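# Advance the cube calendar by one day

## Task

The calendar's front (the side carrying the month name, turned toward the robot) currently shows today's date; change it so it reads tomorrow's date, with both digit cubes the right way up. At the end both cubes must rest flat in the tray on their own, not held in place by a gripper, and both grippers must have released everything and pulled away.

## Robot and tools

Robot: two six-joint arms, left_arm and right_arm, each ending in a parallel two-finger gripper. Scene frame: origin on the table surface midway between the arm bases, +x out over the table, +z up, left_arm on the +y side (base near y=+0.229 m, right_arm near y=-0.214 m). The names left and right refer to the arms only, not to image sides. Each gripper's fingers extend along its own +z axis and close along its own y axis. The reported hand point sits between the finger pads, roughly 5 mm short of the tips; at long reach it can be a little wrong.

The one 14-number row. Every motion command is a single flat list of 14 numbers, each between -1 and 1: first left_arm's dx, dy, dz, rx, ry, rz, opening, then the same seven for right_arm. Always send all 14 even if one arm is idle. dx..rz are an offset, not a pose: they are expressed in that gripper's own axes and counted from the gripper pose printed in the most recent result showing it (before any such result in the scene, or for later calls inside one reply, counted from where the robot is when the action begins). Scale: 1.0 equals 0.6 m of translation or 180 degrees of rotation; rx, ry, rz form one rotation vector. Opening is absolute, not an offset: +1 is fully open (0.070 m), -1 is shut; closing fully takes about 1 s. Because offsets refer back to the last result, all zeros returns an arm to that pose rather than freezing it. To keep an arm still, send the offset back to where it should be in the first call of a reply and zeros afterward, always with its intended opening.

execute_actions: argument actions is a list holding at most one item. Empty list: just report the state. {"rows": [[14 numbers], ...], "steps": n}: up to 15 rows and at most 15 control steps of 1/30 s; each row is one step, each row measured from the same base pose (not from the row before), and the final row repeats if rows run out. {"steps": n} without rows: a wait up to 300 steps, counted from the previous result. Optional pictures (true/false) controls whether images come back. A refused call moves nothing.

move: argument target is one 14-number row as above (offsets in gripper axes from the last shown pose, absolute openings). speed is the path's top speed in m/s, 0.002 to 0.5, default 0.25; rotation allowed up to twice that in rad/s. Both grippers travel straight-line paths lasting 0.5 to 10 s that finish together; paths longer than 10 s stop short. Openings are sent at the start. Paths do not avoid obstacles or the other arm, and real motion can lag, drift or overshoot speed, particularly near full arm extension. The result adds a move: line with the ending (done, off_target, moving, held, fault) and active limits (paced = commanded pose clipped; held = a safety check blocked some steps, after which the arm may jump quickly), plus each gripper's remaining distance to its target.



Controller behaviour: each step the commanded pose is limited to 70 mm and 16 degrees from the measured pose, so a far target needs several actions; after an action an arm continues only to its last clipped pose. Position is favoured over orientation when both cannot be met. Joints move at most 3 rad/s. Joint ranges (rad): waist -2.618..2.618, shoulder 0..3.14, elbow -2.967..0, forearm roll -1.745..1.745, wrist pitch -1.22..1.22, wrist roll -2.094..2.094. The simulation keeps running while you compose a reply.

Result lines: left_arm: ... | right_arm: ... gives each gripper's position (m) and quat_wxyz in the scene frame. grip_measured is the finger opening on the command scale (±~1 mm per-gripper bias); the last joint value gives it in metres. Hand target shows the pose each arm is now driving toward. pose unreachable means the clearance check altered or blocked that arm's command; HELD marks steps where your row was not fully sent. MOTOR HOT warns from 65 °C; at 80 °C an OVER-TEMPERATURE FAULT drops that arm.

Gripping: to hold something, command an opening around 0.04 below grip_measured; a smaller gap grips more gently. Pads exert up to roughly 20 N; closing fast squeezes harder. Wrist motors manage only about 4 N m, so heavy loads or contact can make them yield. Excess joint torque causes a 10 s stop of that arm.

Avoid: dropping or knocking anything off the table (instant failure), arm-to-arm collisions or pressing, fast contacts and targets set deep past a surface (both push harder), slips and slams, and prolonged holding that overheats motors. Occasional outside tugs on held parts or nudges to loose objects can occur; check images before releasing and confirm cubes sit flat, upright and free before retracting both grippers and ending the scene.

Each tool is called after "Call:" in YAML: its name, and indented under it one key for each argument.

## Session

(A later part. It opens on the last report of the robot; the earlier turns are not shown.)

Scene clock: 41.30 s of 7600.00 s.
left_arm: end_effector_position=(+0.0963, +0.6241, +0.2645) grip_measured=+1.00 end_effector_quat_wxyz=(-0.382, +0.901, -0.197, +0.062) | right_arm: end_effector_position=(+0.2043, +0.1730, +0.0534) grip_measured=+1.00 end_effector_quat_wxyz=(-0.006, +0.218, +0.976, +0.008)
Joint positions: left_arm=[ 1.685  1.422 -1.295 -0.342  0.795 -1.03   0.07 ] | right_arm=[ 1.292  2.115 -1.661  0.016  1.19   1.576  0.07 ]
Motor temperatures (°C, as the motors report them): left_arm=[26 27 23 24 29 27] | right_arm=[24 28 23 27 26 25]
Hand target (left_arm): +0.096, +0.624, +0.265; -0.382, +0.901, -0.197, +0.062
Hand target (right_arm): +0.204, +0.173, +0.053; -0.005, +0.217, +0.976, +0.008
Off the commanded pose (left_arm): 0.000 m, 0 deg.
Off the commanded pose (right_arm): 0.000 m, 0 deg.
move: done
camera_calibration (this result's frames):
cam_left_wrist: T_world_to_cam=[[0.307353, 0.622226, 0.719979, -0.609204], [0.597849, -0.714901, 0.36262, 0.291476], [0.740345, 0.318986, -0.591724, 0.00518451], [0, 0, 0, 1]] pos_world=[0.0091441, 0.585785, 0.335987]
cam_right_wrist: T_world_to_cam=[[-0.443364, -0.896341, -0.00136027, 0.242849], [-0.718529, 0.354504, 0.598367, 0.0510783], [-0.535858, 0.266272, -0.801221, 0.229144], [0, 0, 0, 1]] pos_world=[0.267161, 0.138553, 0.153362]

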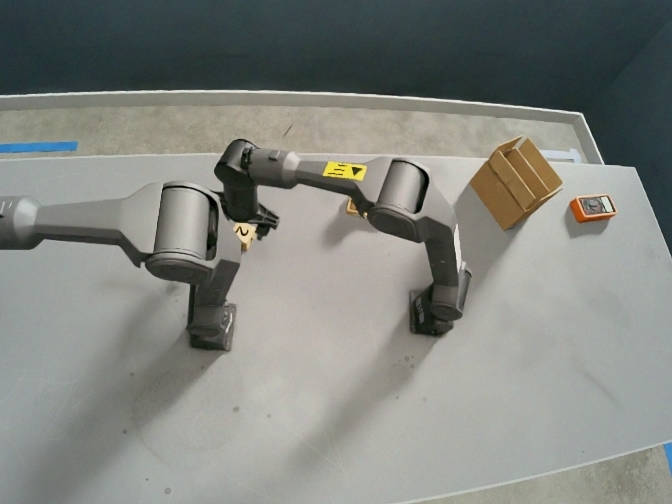

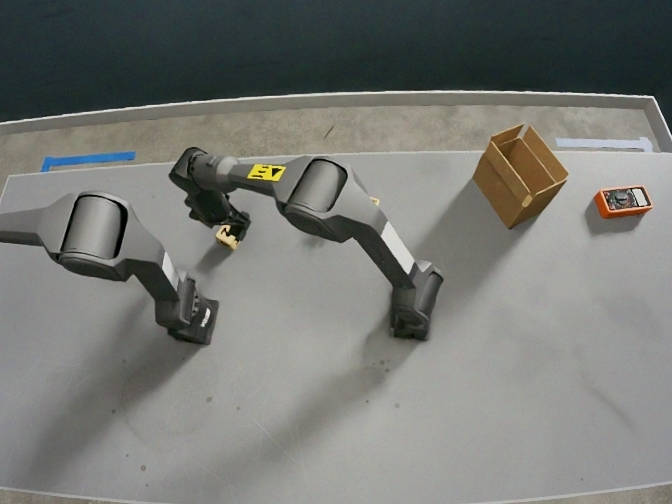

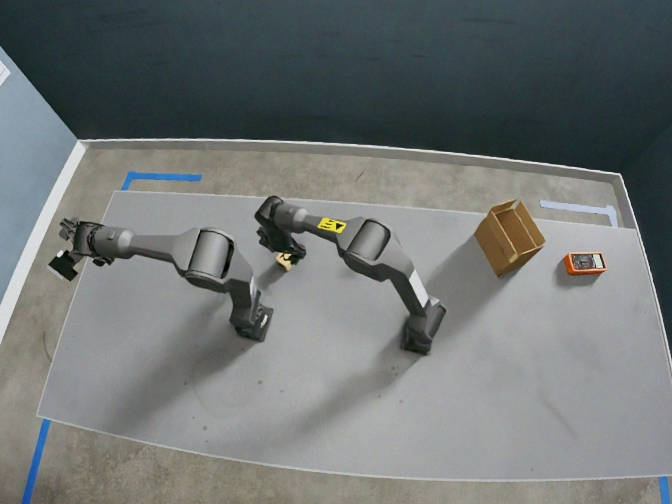

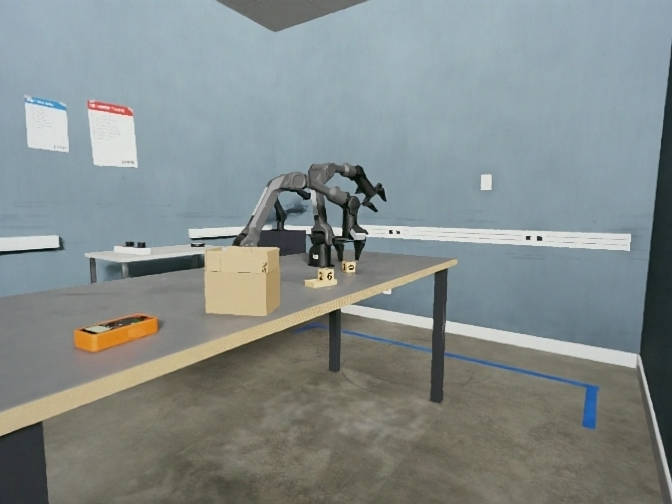

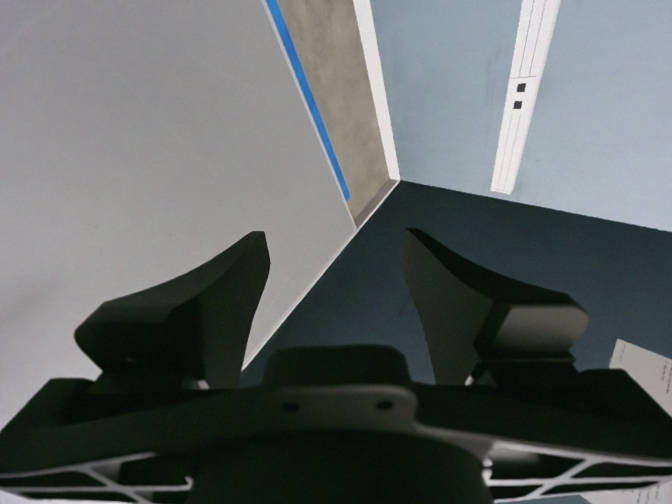

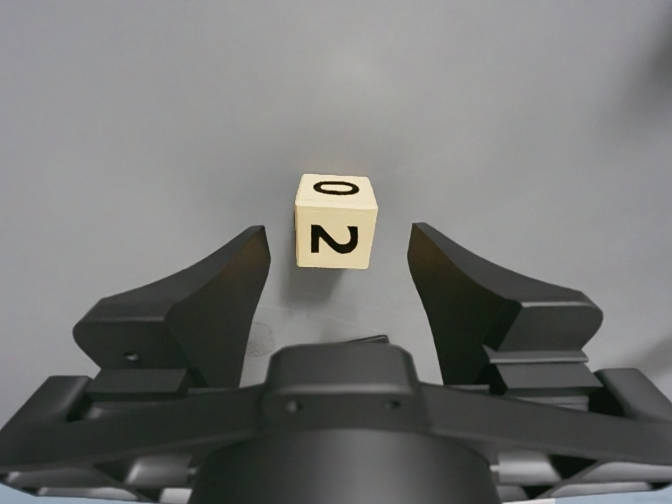

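Call:
move:
  target: [0,0,0,0,0,0,1,0.003,0.003,0.049,0.004,-0.005,0.012,1]
  speed: 0.06

Call:
move:
  target: [0,0,0,0,0,0,1,0,0,0,0,0,0,0.1]

Call:
move:
  target: [0,0,0,0,0,0,1,0,-0.05,-0.11,0,0,-0.56,0.1]
  speed: 0.3

Scene clock: 44.97 s of 7600.00 s.
left_arm: end_effector_position=(+0.0963, +0.6241, +0.2645) grip_measured=+1.00 end_effector_quat_wxyz=(-0.382, +0.901, -0.197, +0.062) | right_arm: end_effector_position=(+0.2028, +0.1755, +0.0231) grip_measured=+1.00 end_effector_quat_wxyz=(+0.000, +0.236, +0.972, -0.000)
Joint positions: left_arm=[ 1.685  1.422 -1.295 -0.342  0.795 -1.03   0.07 ] | right_arm=[ 1.306  2.169 -1.63  -0.001  1.119  1.633  0.07 ]
Motor temperatures (°C, as the motors report them): left_arm=[26 27 23 24 29 27] | right_arm=[24 29 24 27 26 25]
Hand target (left_arm): +0.096, +0.624, +0.265; -0.382, +0.901, -0.197, +0.062
Hand target (right_arm): +0.203, +0.176, +0.024; +0.000, +0.236, +0.972, +0.001
Off the commanded pose (left_arm): 0.000 m, 0 deg.
Off the commanded pose (right_arm): 0.001 m, 0 deg.
move: done
camera_calibration (this result's frames):
cam_left_wrist: T_world_to_cam=[[0.307353, 0.622225, 0.719979, -0.609204], [0.597849, -0.714901, 0.36262, 0.291476], [0.740345, 0.318986, -0.591724, 0.0051844], [0, 0, 0, 1]] pos_world=[0.00914408, 0.585785, 0.335987]
cam_right_wrist: T_world_to_cam=[[-0.476873, -0.878883, 0.0125154, 0.247766], [-0.708908, 0.392987, 0.585672, 0.0588324], [-0.519655, 0.270419, -0.810452, 0.199518], [0, 0, 0, 1]] pos_world=[0.26354, 0.140683, 0.124142]

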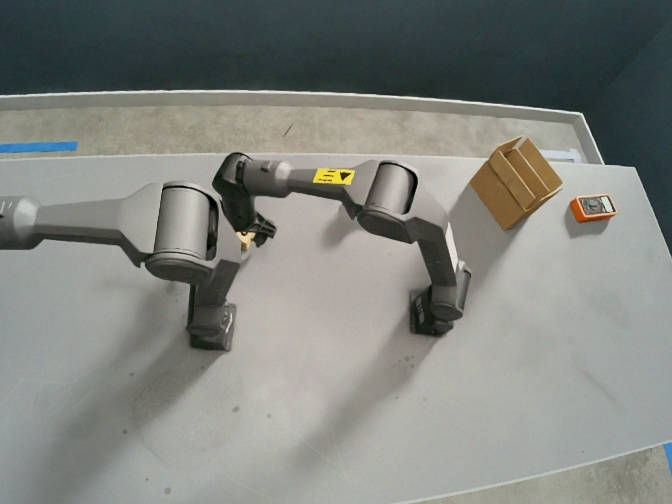

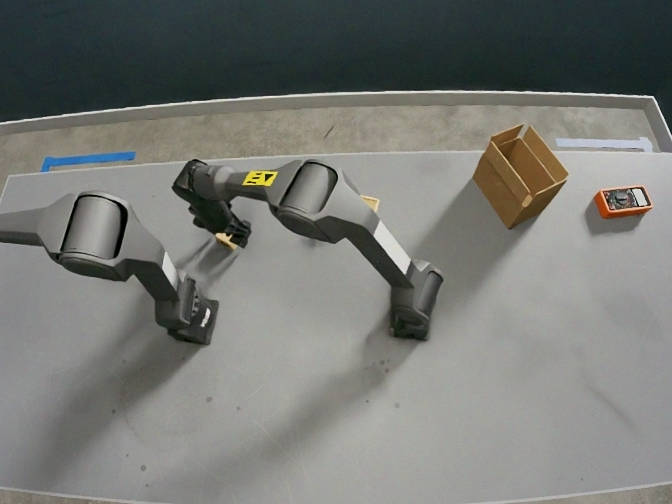

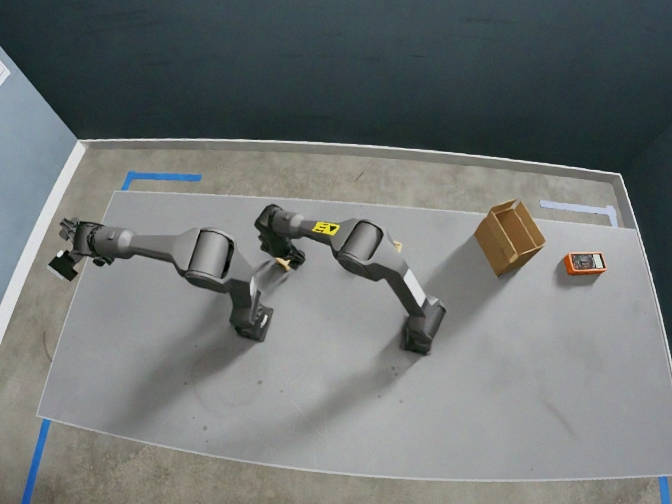

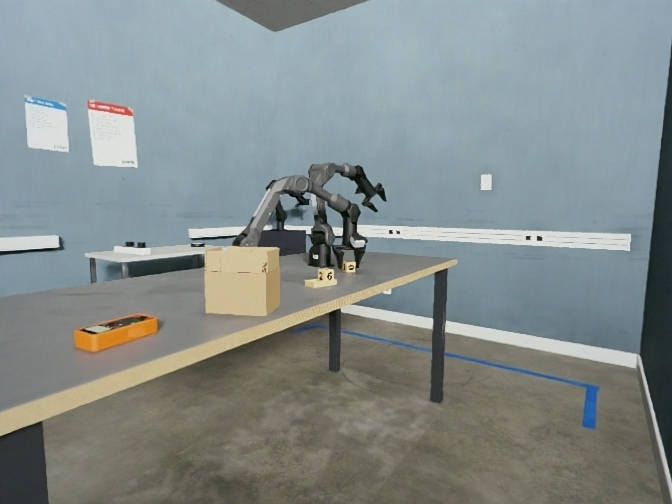

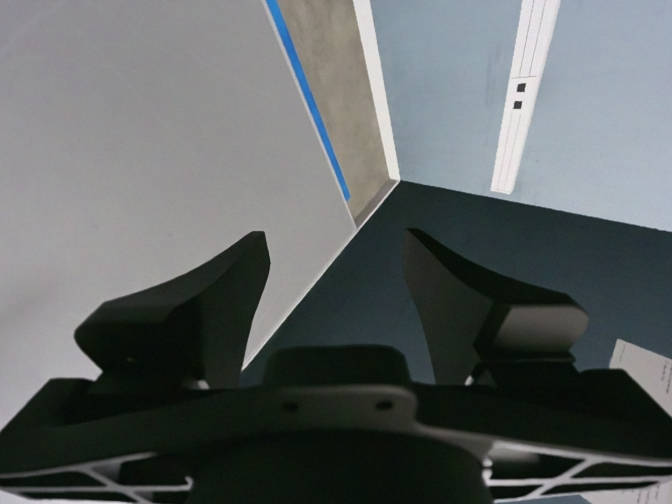

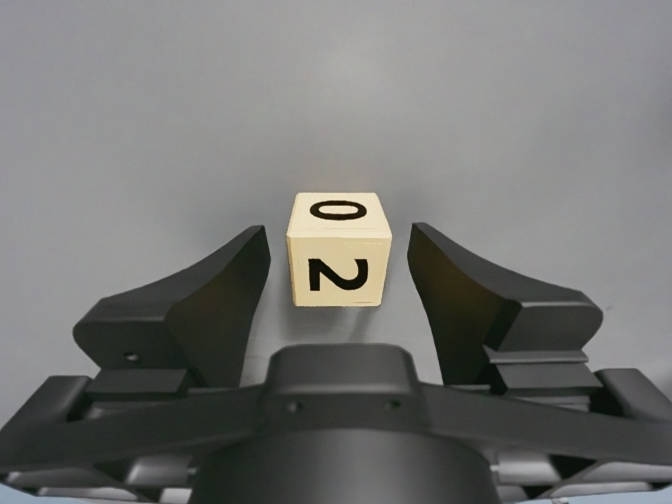

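Scene clock: 45.63 s of 7600.00 s.
left_arm: end_effector_position=(+0.0963, +0.6241, +0.2645) grip_measured=+1.00 end_effector_quat_wxyz=(-0.382, +0.901, -0.197, +0.062) | right_arm: end_effector_position=(+0.2027, +0.1754, +0.0230) grip_measured=+0.17 end_effector_quat_wxyz=(+0.000, +0.236, +0.972, -0.000)
Joint positions: left_arm=[ 1.685  1.422 -1.295 -0.342  0.795 -1.03   0.07 ] | right_arm=[ 1.306  2.169 -1.63  -0.001  1.119  1.633  0.041]
Motor temperatures (°C, as the motors report them): left_arm=[26 26 23 24 29 27] | right_arm=[24 29 24 27 26 25]
Hand target (left_arm): +0.096, +0.624, +0.265; -0.382, +0.901, -0.197, +0.062
Hand target (right_arm): +0.203, +0.175, +0.023; +0.000, +0.236, +0.972, -0.000
Off the commanded pose (left_arm): 0.000 m, 0 deg.
Off the commanded pose (right_arm): 0.000 m, 0 deg.
move: done
camera_calibration (this result's frames):
cam_left_wrist: T_world_to_cam=[[0.307353, 0.622226, 0.719979, -0.609204], [0.597849, -0.714901, 0.36262, 0.291476], [0.740345, 0.318986, -0.591724, 0.00518452], [0, 0, 0, 1]] pos_world=[0.00914409, 0.585785, 0.335987]
cam_right_wrist: T_world_to_cam=[[-0.476713, -0.878965, 0.0128463, 0.247692], [-0.708901, 0.393036, 0.585647, 0.0588629], [-0.519812, 0.270078, -0.810465, 0.199528], [0, 0, 0, 1]] pos_world=[0.263523, 0.140689, 0.124056]

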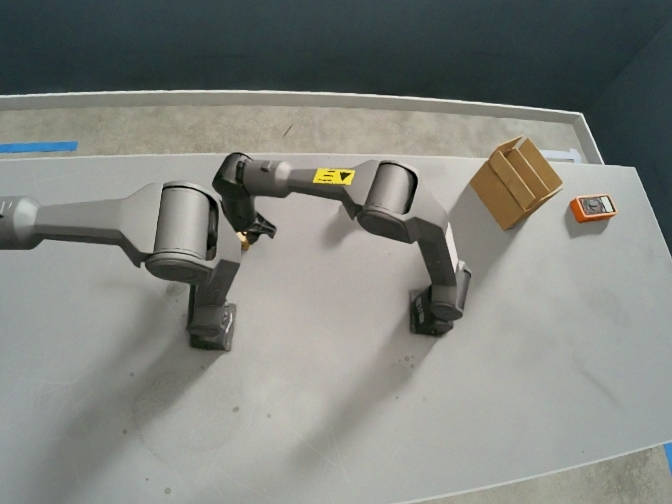

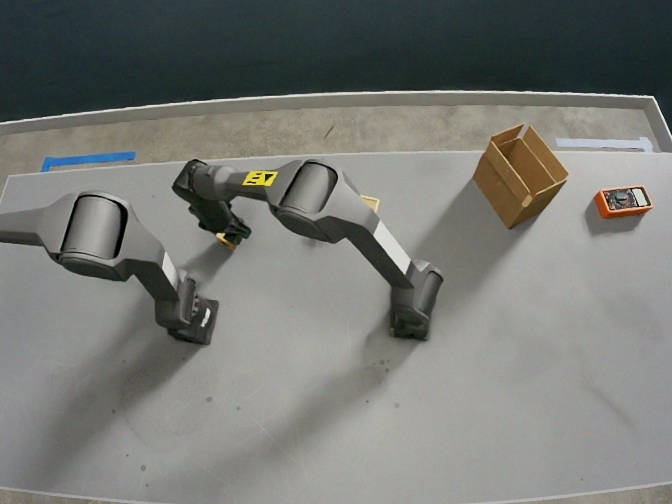

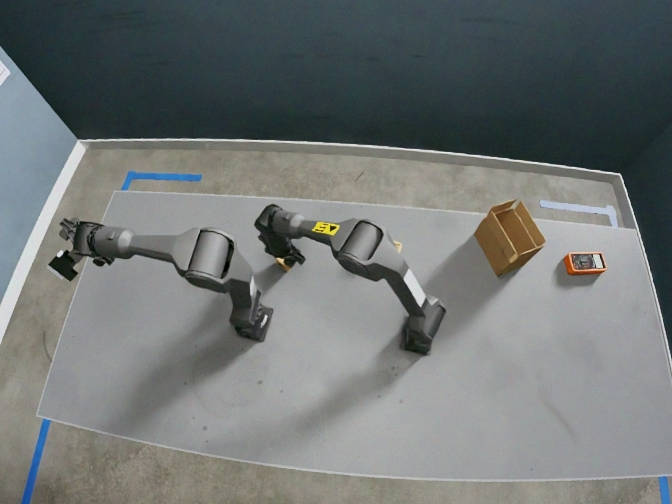

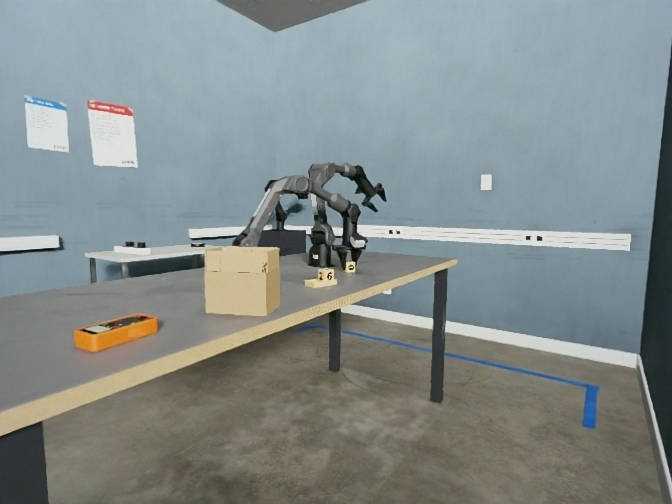

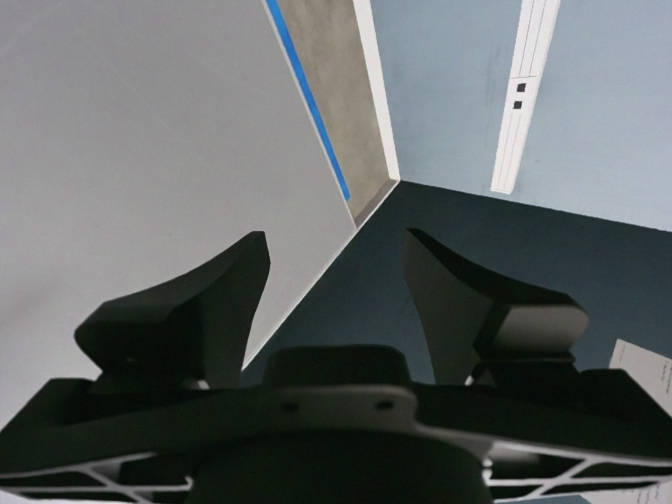

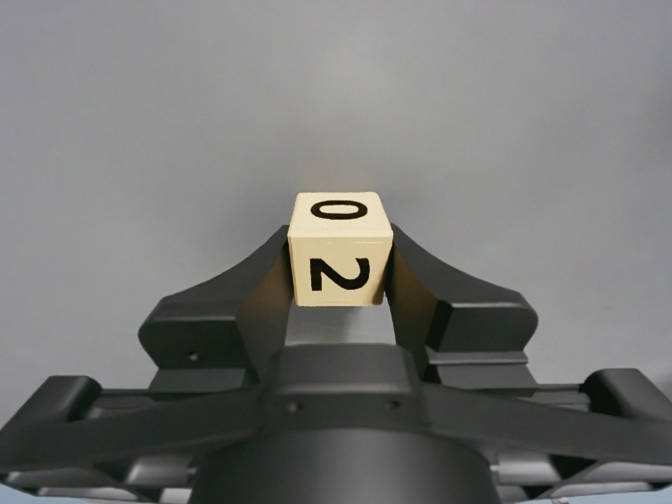

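Scene clock: 48.93 s of 7600.00 s.
left_arm: end_effector_position=(+0.0963, +0.6241, +0.2645) grip_measured=+1.00 end_effector_quat_wxyz=(-0.382, +0.901, -0.197, +0.062) | right_arm: end_effector_position=(+0.1895, +0.1494, +0.0897) grip_measured=+0.17 end_effector_quat_wxyz=(+0.018, -0.598, +0.801, +0.010)
Joint positions: left_arm=[ 1.685  1.422 -1.295 -0.342  0.795 -1.03   0.07 ] | right_arm=[ 1.31   1.961 -1.553 -0.001  1.21  -0.122  0.041]
Motor temperatures (°C, as the motors report them): left_arm=[26 26 24 24 29 27] | right_arm=[24 29 24 27 26 25]
Hand target (left_arm): +0.096, +0.624, +0.265; -0.382, +0.901, -0.197, +0.062
Hand target (right_arm): +0.190, +0.149, +0.090; +0.017, -0.598, +0.801, +0.009
Off the commanded pose (left_arm): 0.000 m, 0 deg.
Off the commanded pose (right_arm): 0.001 m, 2 deg.
joint sent to its limit (right arm) — the command would take joint 5 (wrist pitch) past its upper limit, so that joint was sent only as far as its limit.
move: done
camera_calibration (this result's frames):
cam_left_wrist: T_world_to_cam=[[0.307353, 0.622225, 0.719979, -0.609204], [0.597849, -0.714901, 0.36262, 0.291476], [0.740345, 0.318986, -0.591724, 0.00518444], [0, 0, 0, 1]] pos_world=[0.0091441, 0.585785, 0.335987]
cam_right_wrist: T_world_to_cam=[[0.952498, -0.30406, 0.0171497, -0.139457], [-0.262273, -0.790368, 0.553652, 0.115669], [-0.154789, -0.531851, -0.832571, 0.306397], [0, 0, 0, 1]] pos_world=[0.210596, 0.211975, 0.193449]

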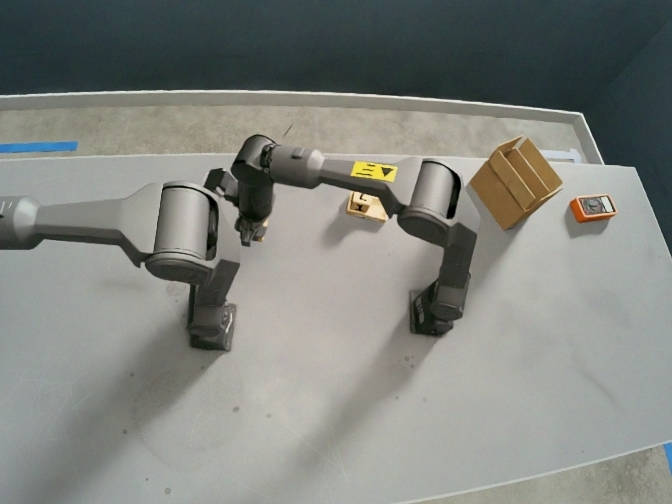

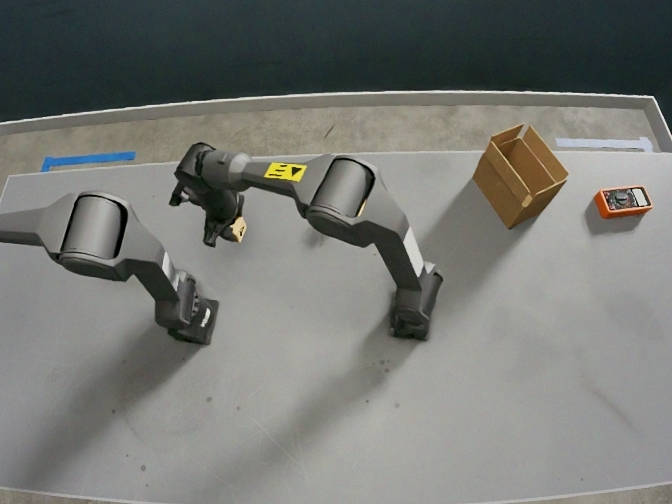

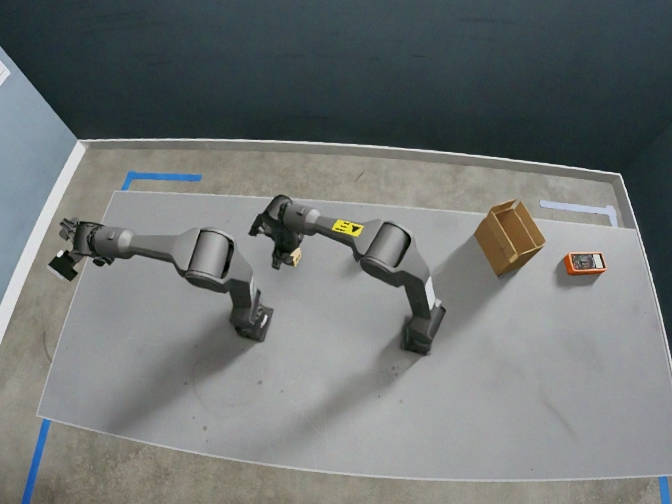

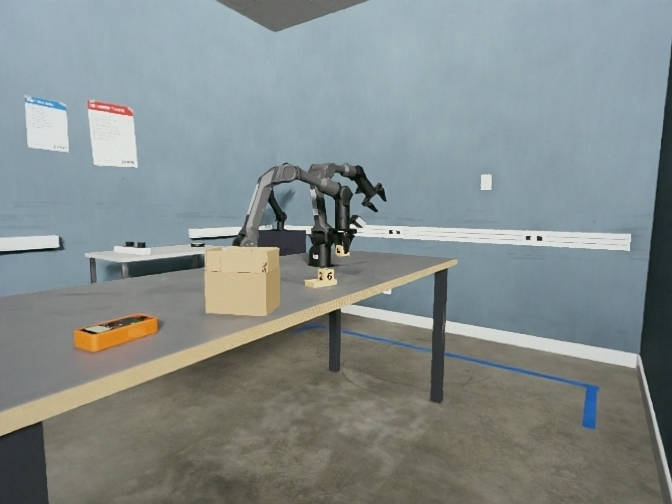

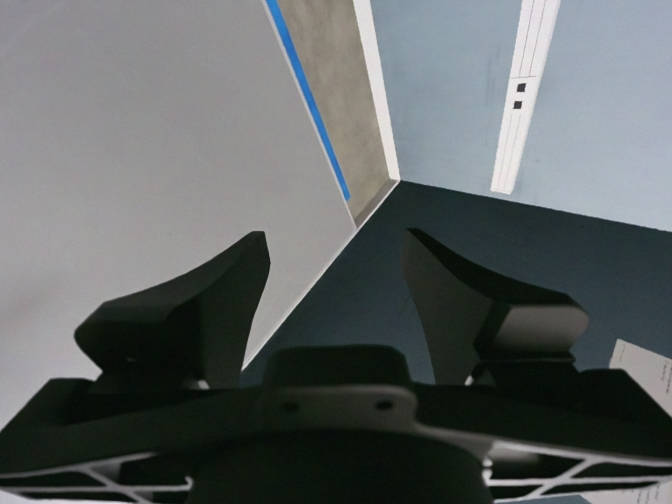

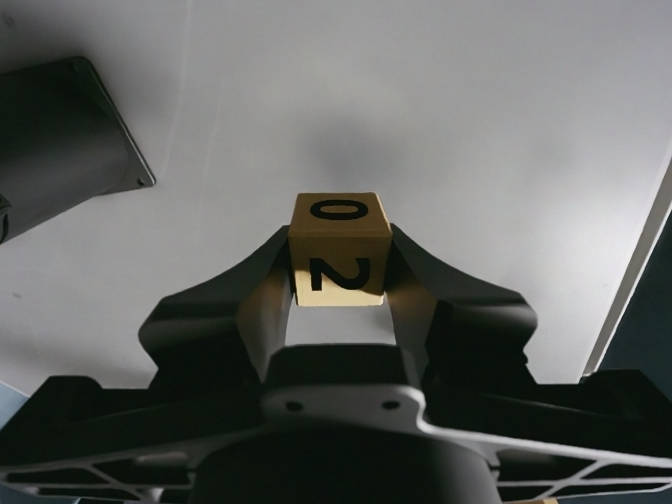

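Call:
move:
  target: [0,0,0,0,0,0,1,0.406,-0.2646,-0.012,-0.002,0.013,-0.002,0.1]

Call:
move:
  target: [0,0,0,0,0,0,1,0,0,0.05,0,0,0,0.1]
  speed: 0.04

Scene clock: 52.30 s of 7600.00 s.
left_arm: end_effector_position=(+0.0963, +0.6241, +0.2645) grip_measured=+1.00 end_effector_quat_wxyz=(-0.382, +0.901, -0.197, +0.062) | right_arm: end_effector_position=(+0.2783, -0.1316, +0.0922) grip_measured=+0.17 end_effector_quat_wxyz=(-0.000, -0.601, +0.800, -0.009)
Joint positions: left_arm=[ 1.685  1.422 -1.295 -0.342  0.795 -1.03   0.07 ] | right_arm=[ 0.486  1.526 -0.973 -0.018  1.101 -0.944  0.041]
Motor temperatures (°C, as the motors report them): left_arm=[26 26 24 24 29 27] | right_arm=[24 29 24 27 26 25]
Hand target (left_arm): +0.096, +0.624, +0.265; -0.382, +0.901, -0.197, +0.062
Hand target (right_arm): +0.278, -0.131, +0.092; -0.000, -0.601, +0.799, -0.008
Off the commanded pose (left_arm): 0.000 m, 0 deg.
Off the commanded pose (right_arm): 0.008 m, 1 deg.
move: off_target (right_arm)
camera_calibration (this result's frames):
cam_left_wrist: T_world_to_cam=[[0.307353, 0.622225, 0.719979, -0.609204], [0.597849, -0.714901, 0.36262, 0.291476], [0.740345, 0.318986, -0.591724, 0.00518444], [0, 0, 0, 1]] pos_world=[0.0091441, 0.585785, 0.335987]
cam_right_wrist: T_world_to_cam=[[0.954338, -0.297574, 0.0262575, -0.310047], [-0.254267, -0.763009, 0.594277, -0.0869075], [-0.156807, -0.573817, -0.803832, 0.165168], [0, 0, 0, 1]] pos_world=[0.299691, -0.0637971, 0.192555]

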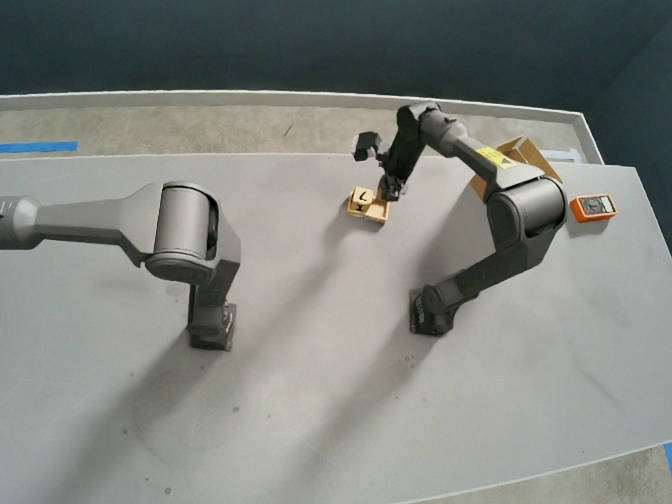

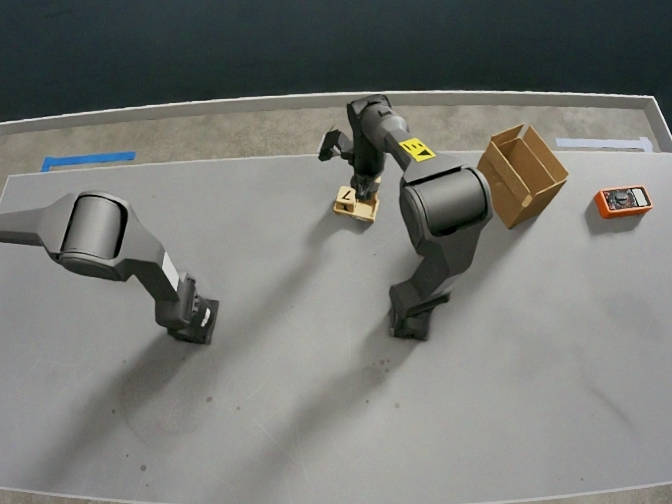

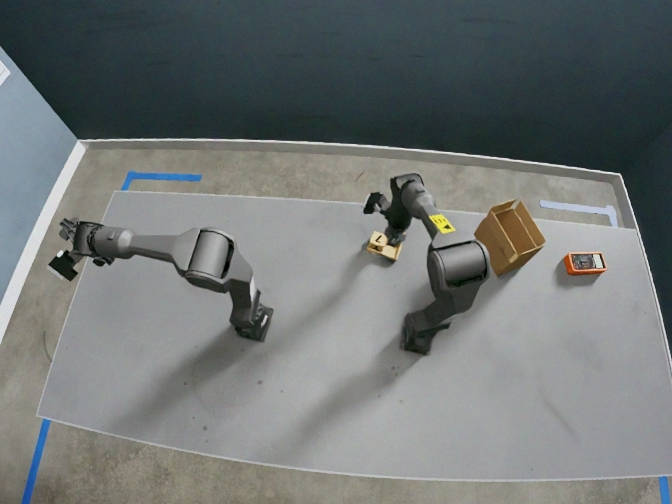

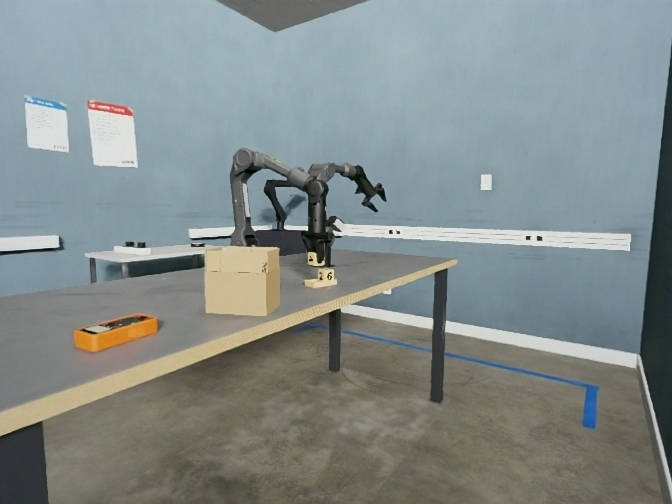

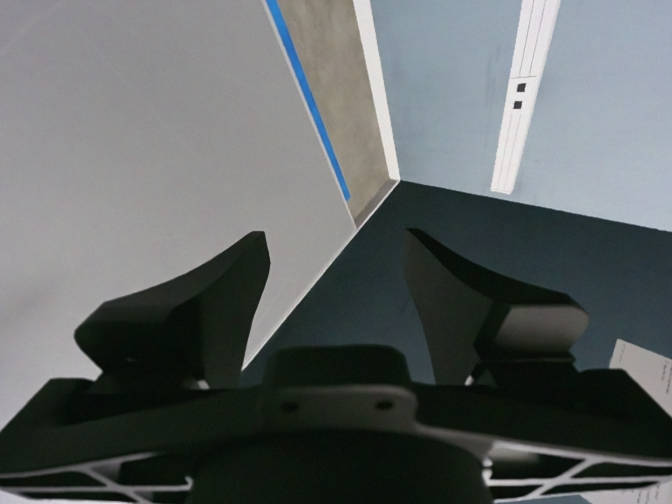

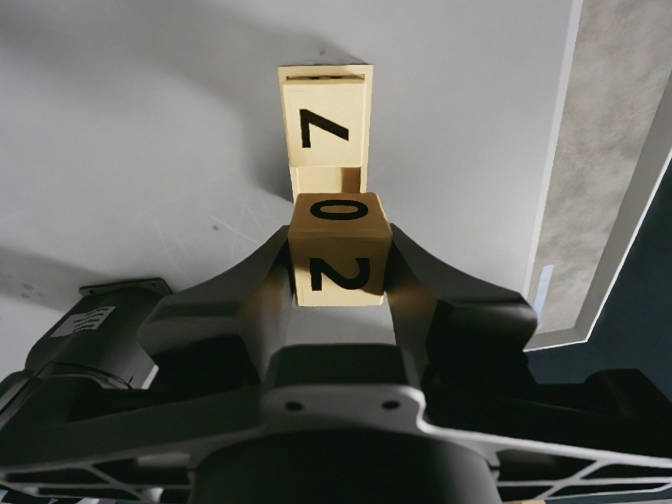

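Scene clock: 53.30 s of 7600.00 s.
left_arm: end_effector_position=(+0.0963, +0.6241, +0.2645) grip_measured=+1.00 end_effector_quat_wxyz=(-0.382, +0.901, -0.197, +0.062) | right_arm: end_effector_position=(+0.2781, -0.1321, +0.0617) grip_measured=+0.17 end_effector_quat_wxyz=(-0.001, -0.601, +0.799, -0.008)
Joint positions: left_arm=[ 1.685  1.422 -1.295 -0.342  0.795 -1.03   0.07 ] | right_arm=[ 0.485  1.574 -0.894 -0.02   0.974 -0.943  0.041]
Motor temperatures (°C, as the motors report them): left_arm=[26 26 24 24 29 27] | right_arm=[24 29 24 27 26 25]
Hand target (left_arm): +0.096, +0.624, +0.265; -0.382, +0.901, -0.197, +0.062
Hand target (right_arm): +0.278, -0.132, +0.062; -0.000, -0.601, +0.799, -0.009
Off the commanded pose (left_arm): 0.000 m, 0 deg.
Off the commanded pose (right_arm): 0.001 m, 0 deg.
move: done
camera_calibration (this result's frames):
cam_left_wrist: T_world_to_cam=[[0.307354, 0.622225, 0.719979, -0.609204], [0.597849, -0.714901, 0.36262, 0.291476], [0.740345, 0.318986, -0.591724, 0.00518449], [0, 0, 0, 1]] pos_world=[0.00914413, 0.585785, 0.335987]
cam_right_wrist: T_world_to_cam=[[0.954449, -0.2973, 0.0252987, -0.30911], [-0.253413, -0.762947, 0.594722, -0.0694254], [-0.157509, -0.574042, -0.803534, 0.140422], [0, 0, 0, 1]] pos_world=[0.299554, -0.0642581, 0.161943]

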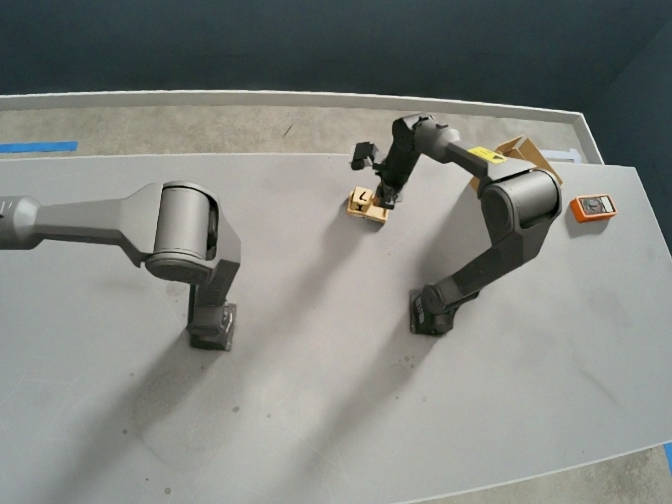

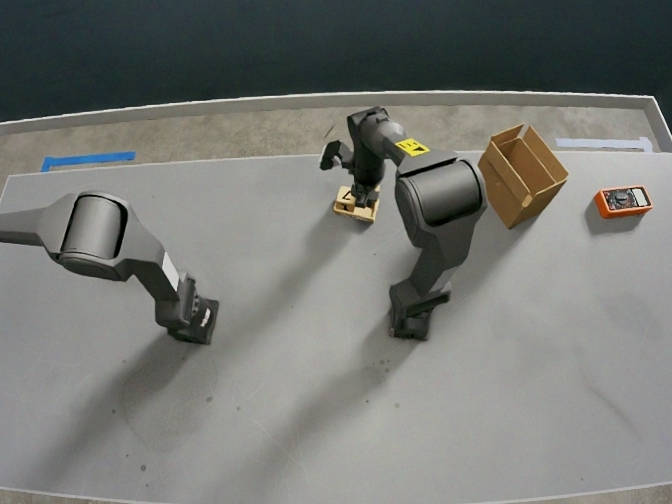

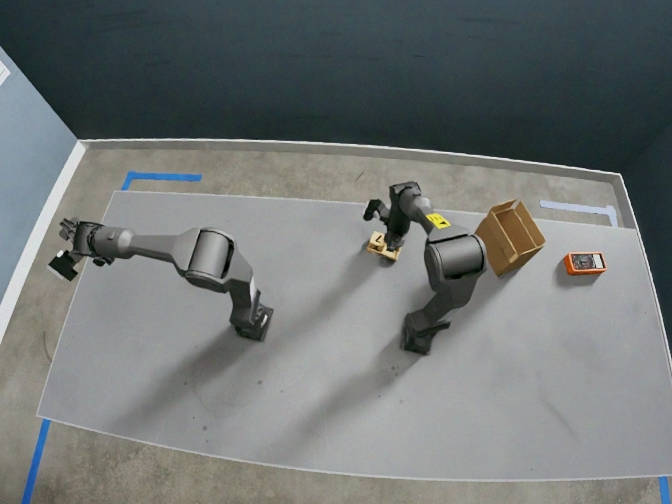

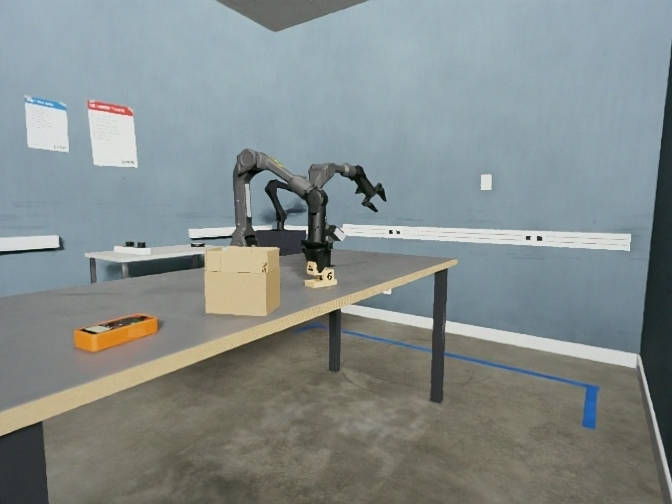

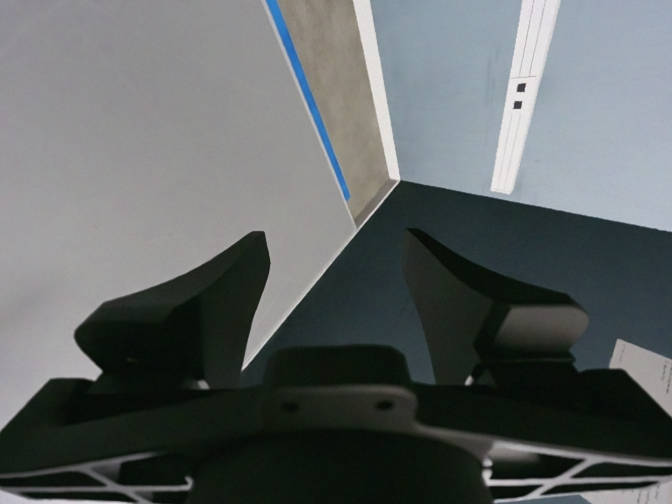

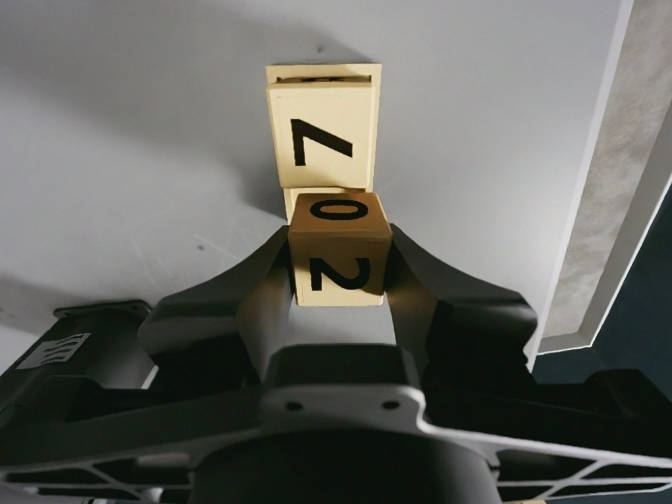

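Call:
move:
  target: [0,0,0,0,0,0,1,-0.008,0.0105,0.015,-0.004,-0.0035,0,0.1]
  speed: 0.02

Call:
zoom_image:
  camera: "cam_right_wrist"
  region: [240,40,440,310]

Scene clock: 55.33 s of 7600.00 s.
left_arm: end_effector_position=(+0.0963, +0.6241, +0.2645) grip_measured=+1.00 end_effector_quat_wxyz=(-0.382, +0.901, -0.197, +0.062) | right_arm: end_effector_position=(+0.2732, -0.1258, +0.0524) grip_measured=+0.17 end_effector_quat_wxyz=(-0.000, -0.601, +0.800, +0.000)
Joint positions: left_arm=[ 1.685  1.422 -1.295 -0.342  0.795 -1.03   0.07 ] | right_arm=[ 0.499  1.586 -0.866  0.001  0.938 -0.939  0.041]
Motor temperatures (°C, as the motors report them): left_arm=[26 26 24 24 29 27] | right_arm=[24 29 24 27 26 25]
Hand target (left_arm): +0.096, +0.624, +0.265; -0.382, +0.901, -0.197, +0.062
Hand target (right_arm): +0.273, -0.126, +0.053; +0.000, -0.601, +0.799, +0.000
Off the commanded pose (left_arm): 0.000 m, 0 deg.
Off the commanded pose (right_arm): 0.000 m, 0 deg.
move: done
camera_calibration (this result's frames):
cam_left_wrist: T_world_to_cam=[[0.307353, 0.622225, 0.719979, -0.609205], [0.597849, -0.714901, 0.36262, 0.291476], [0.740345, 0.318986, -0.591724, 0.00518436], [0, 0, 0, 1]] pos_world=[0.00914412, 0.585785, 0.335987]
cam_right_wrist: T_world_to_cam=[[0.954542, -0.297837, 0.011968, -0.301714], [-0.248025, -0.771347, 0.586095, -0.0624533], [-0.165329, -0.562421, -0.810154, 0.139736], [0, 0, 0, 1]] pos_world=[0.295611, -0.0594441, 0.153423]

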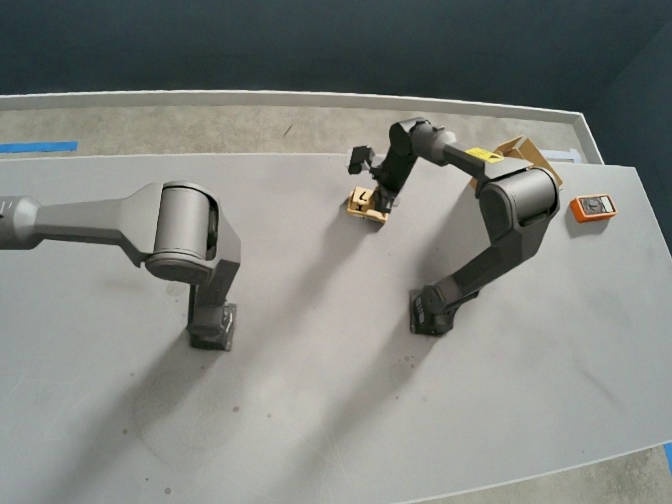

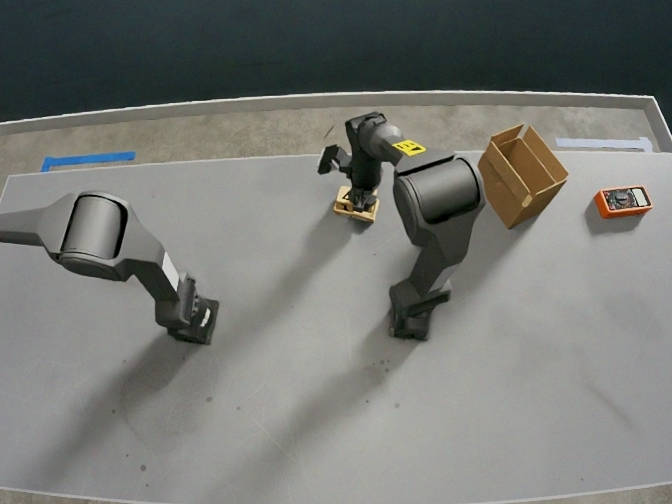

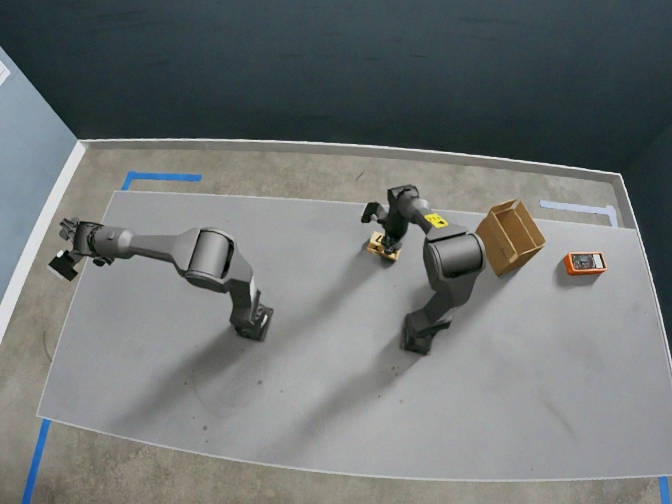

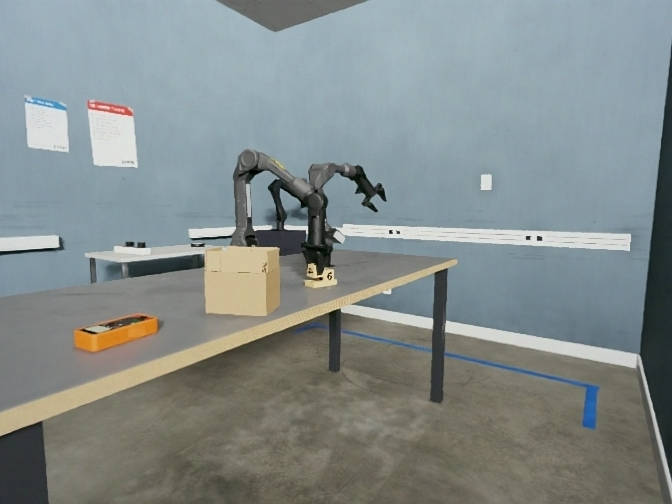

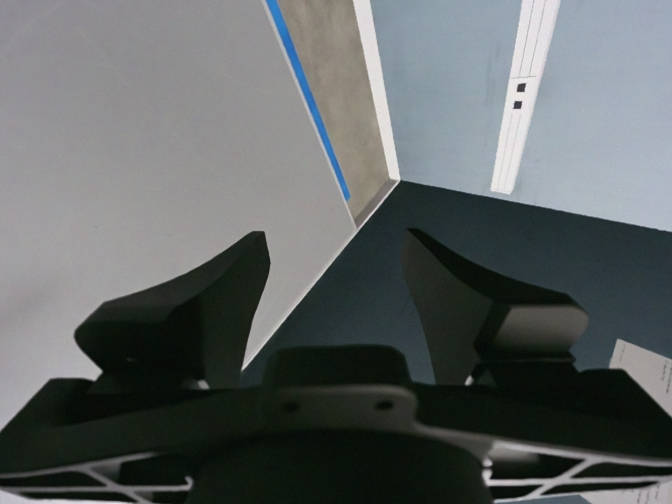

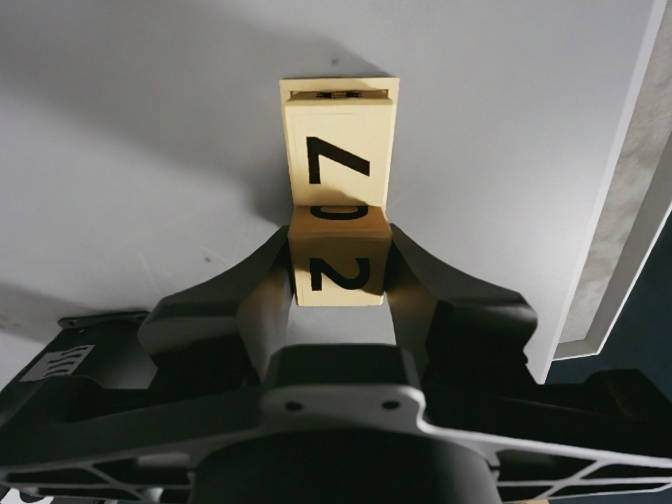

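Region (240, 40, 440, 310) of cam_right_wrist's 672x504 image, scaled by 1.867, with more detail than that image has; it fills the left 373 columns of this view, and the rest is white.

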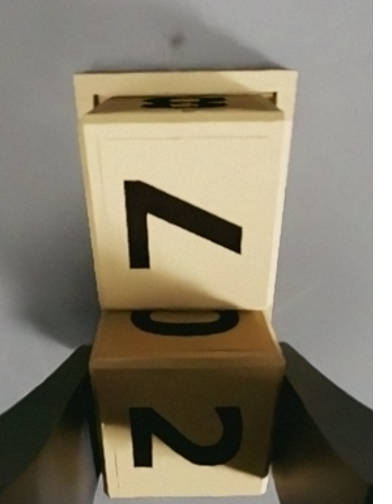

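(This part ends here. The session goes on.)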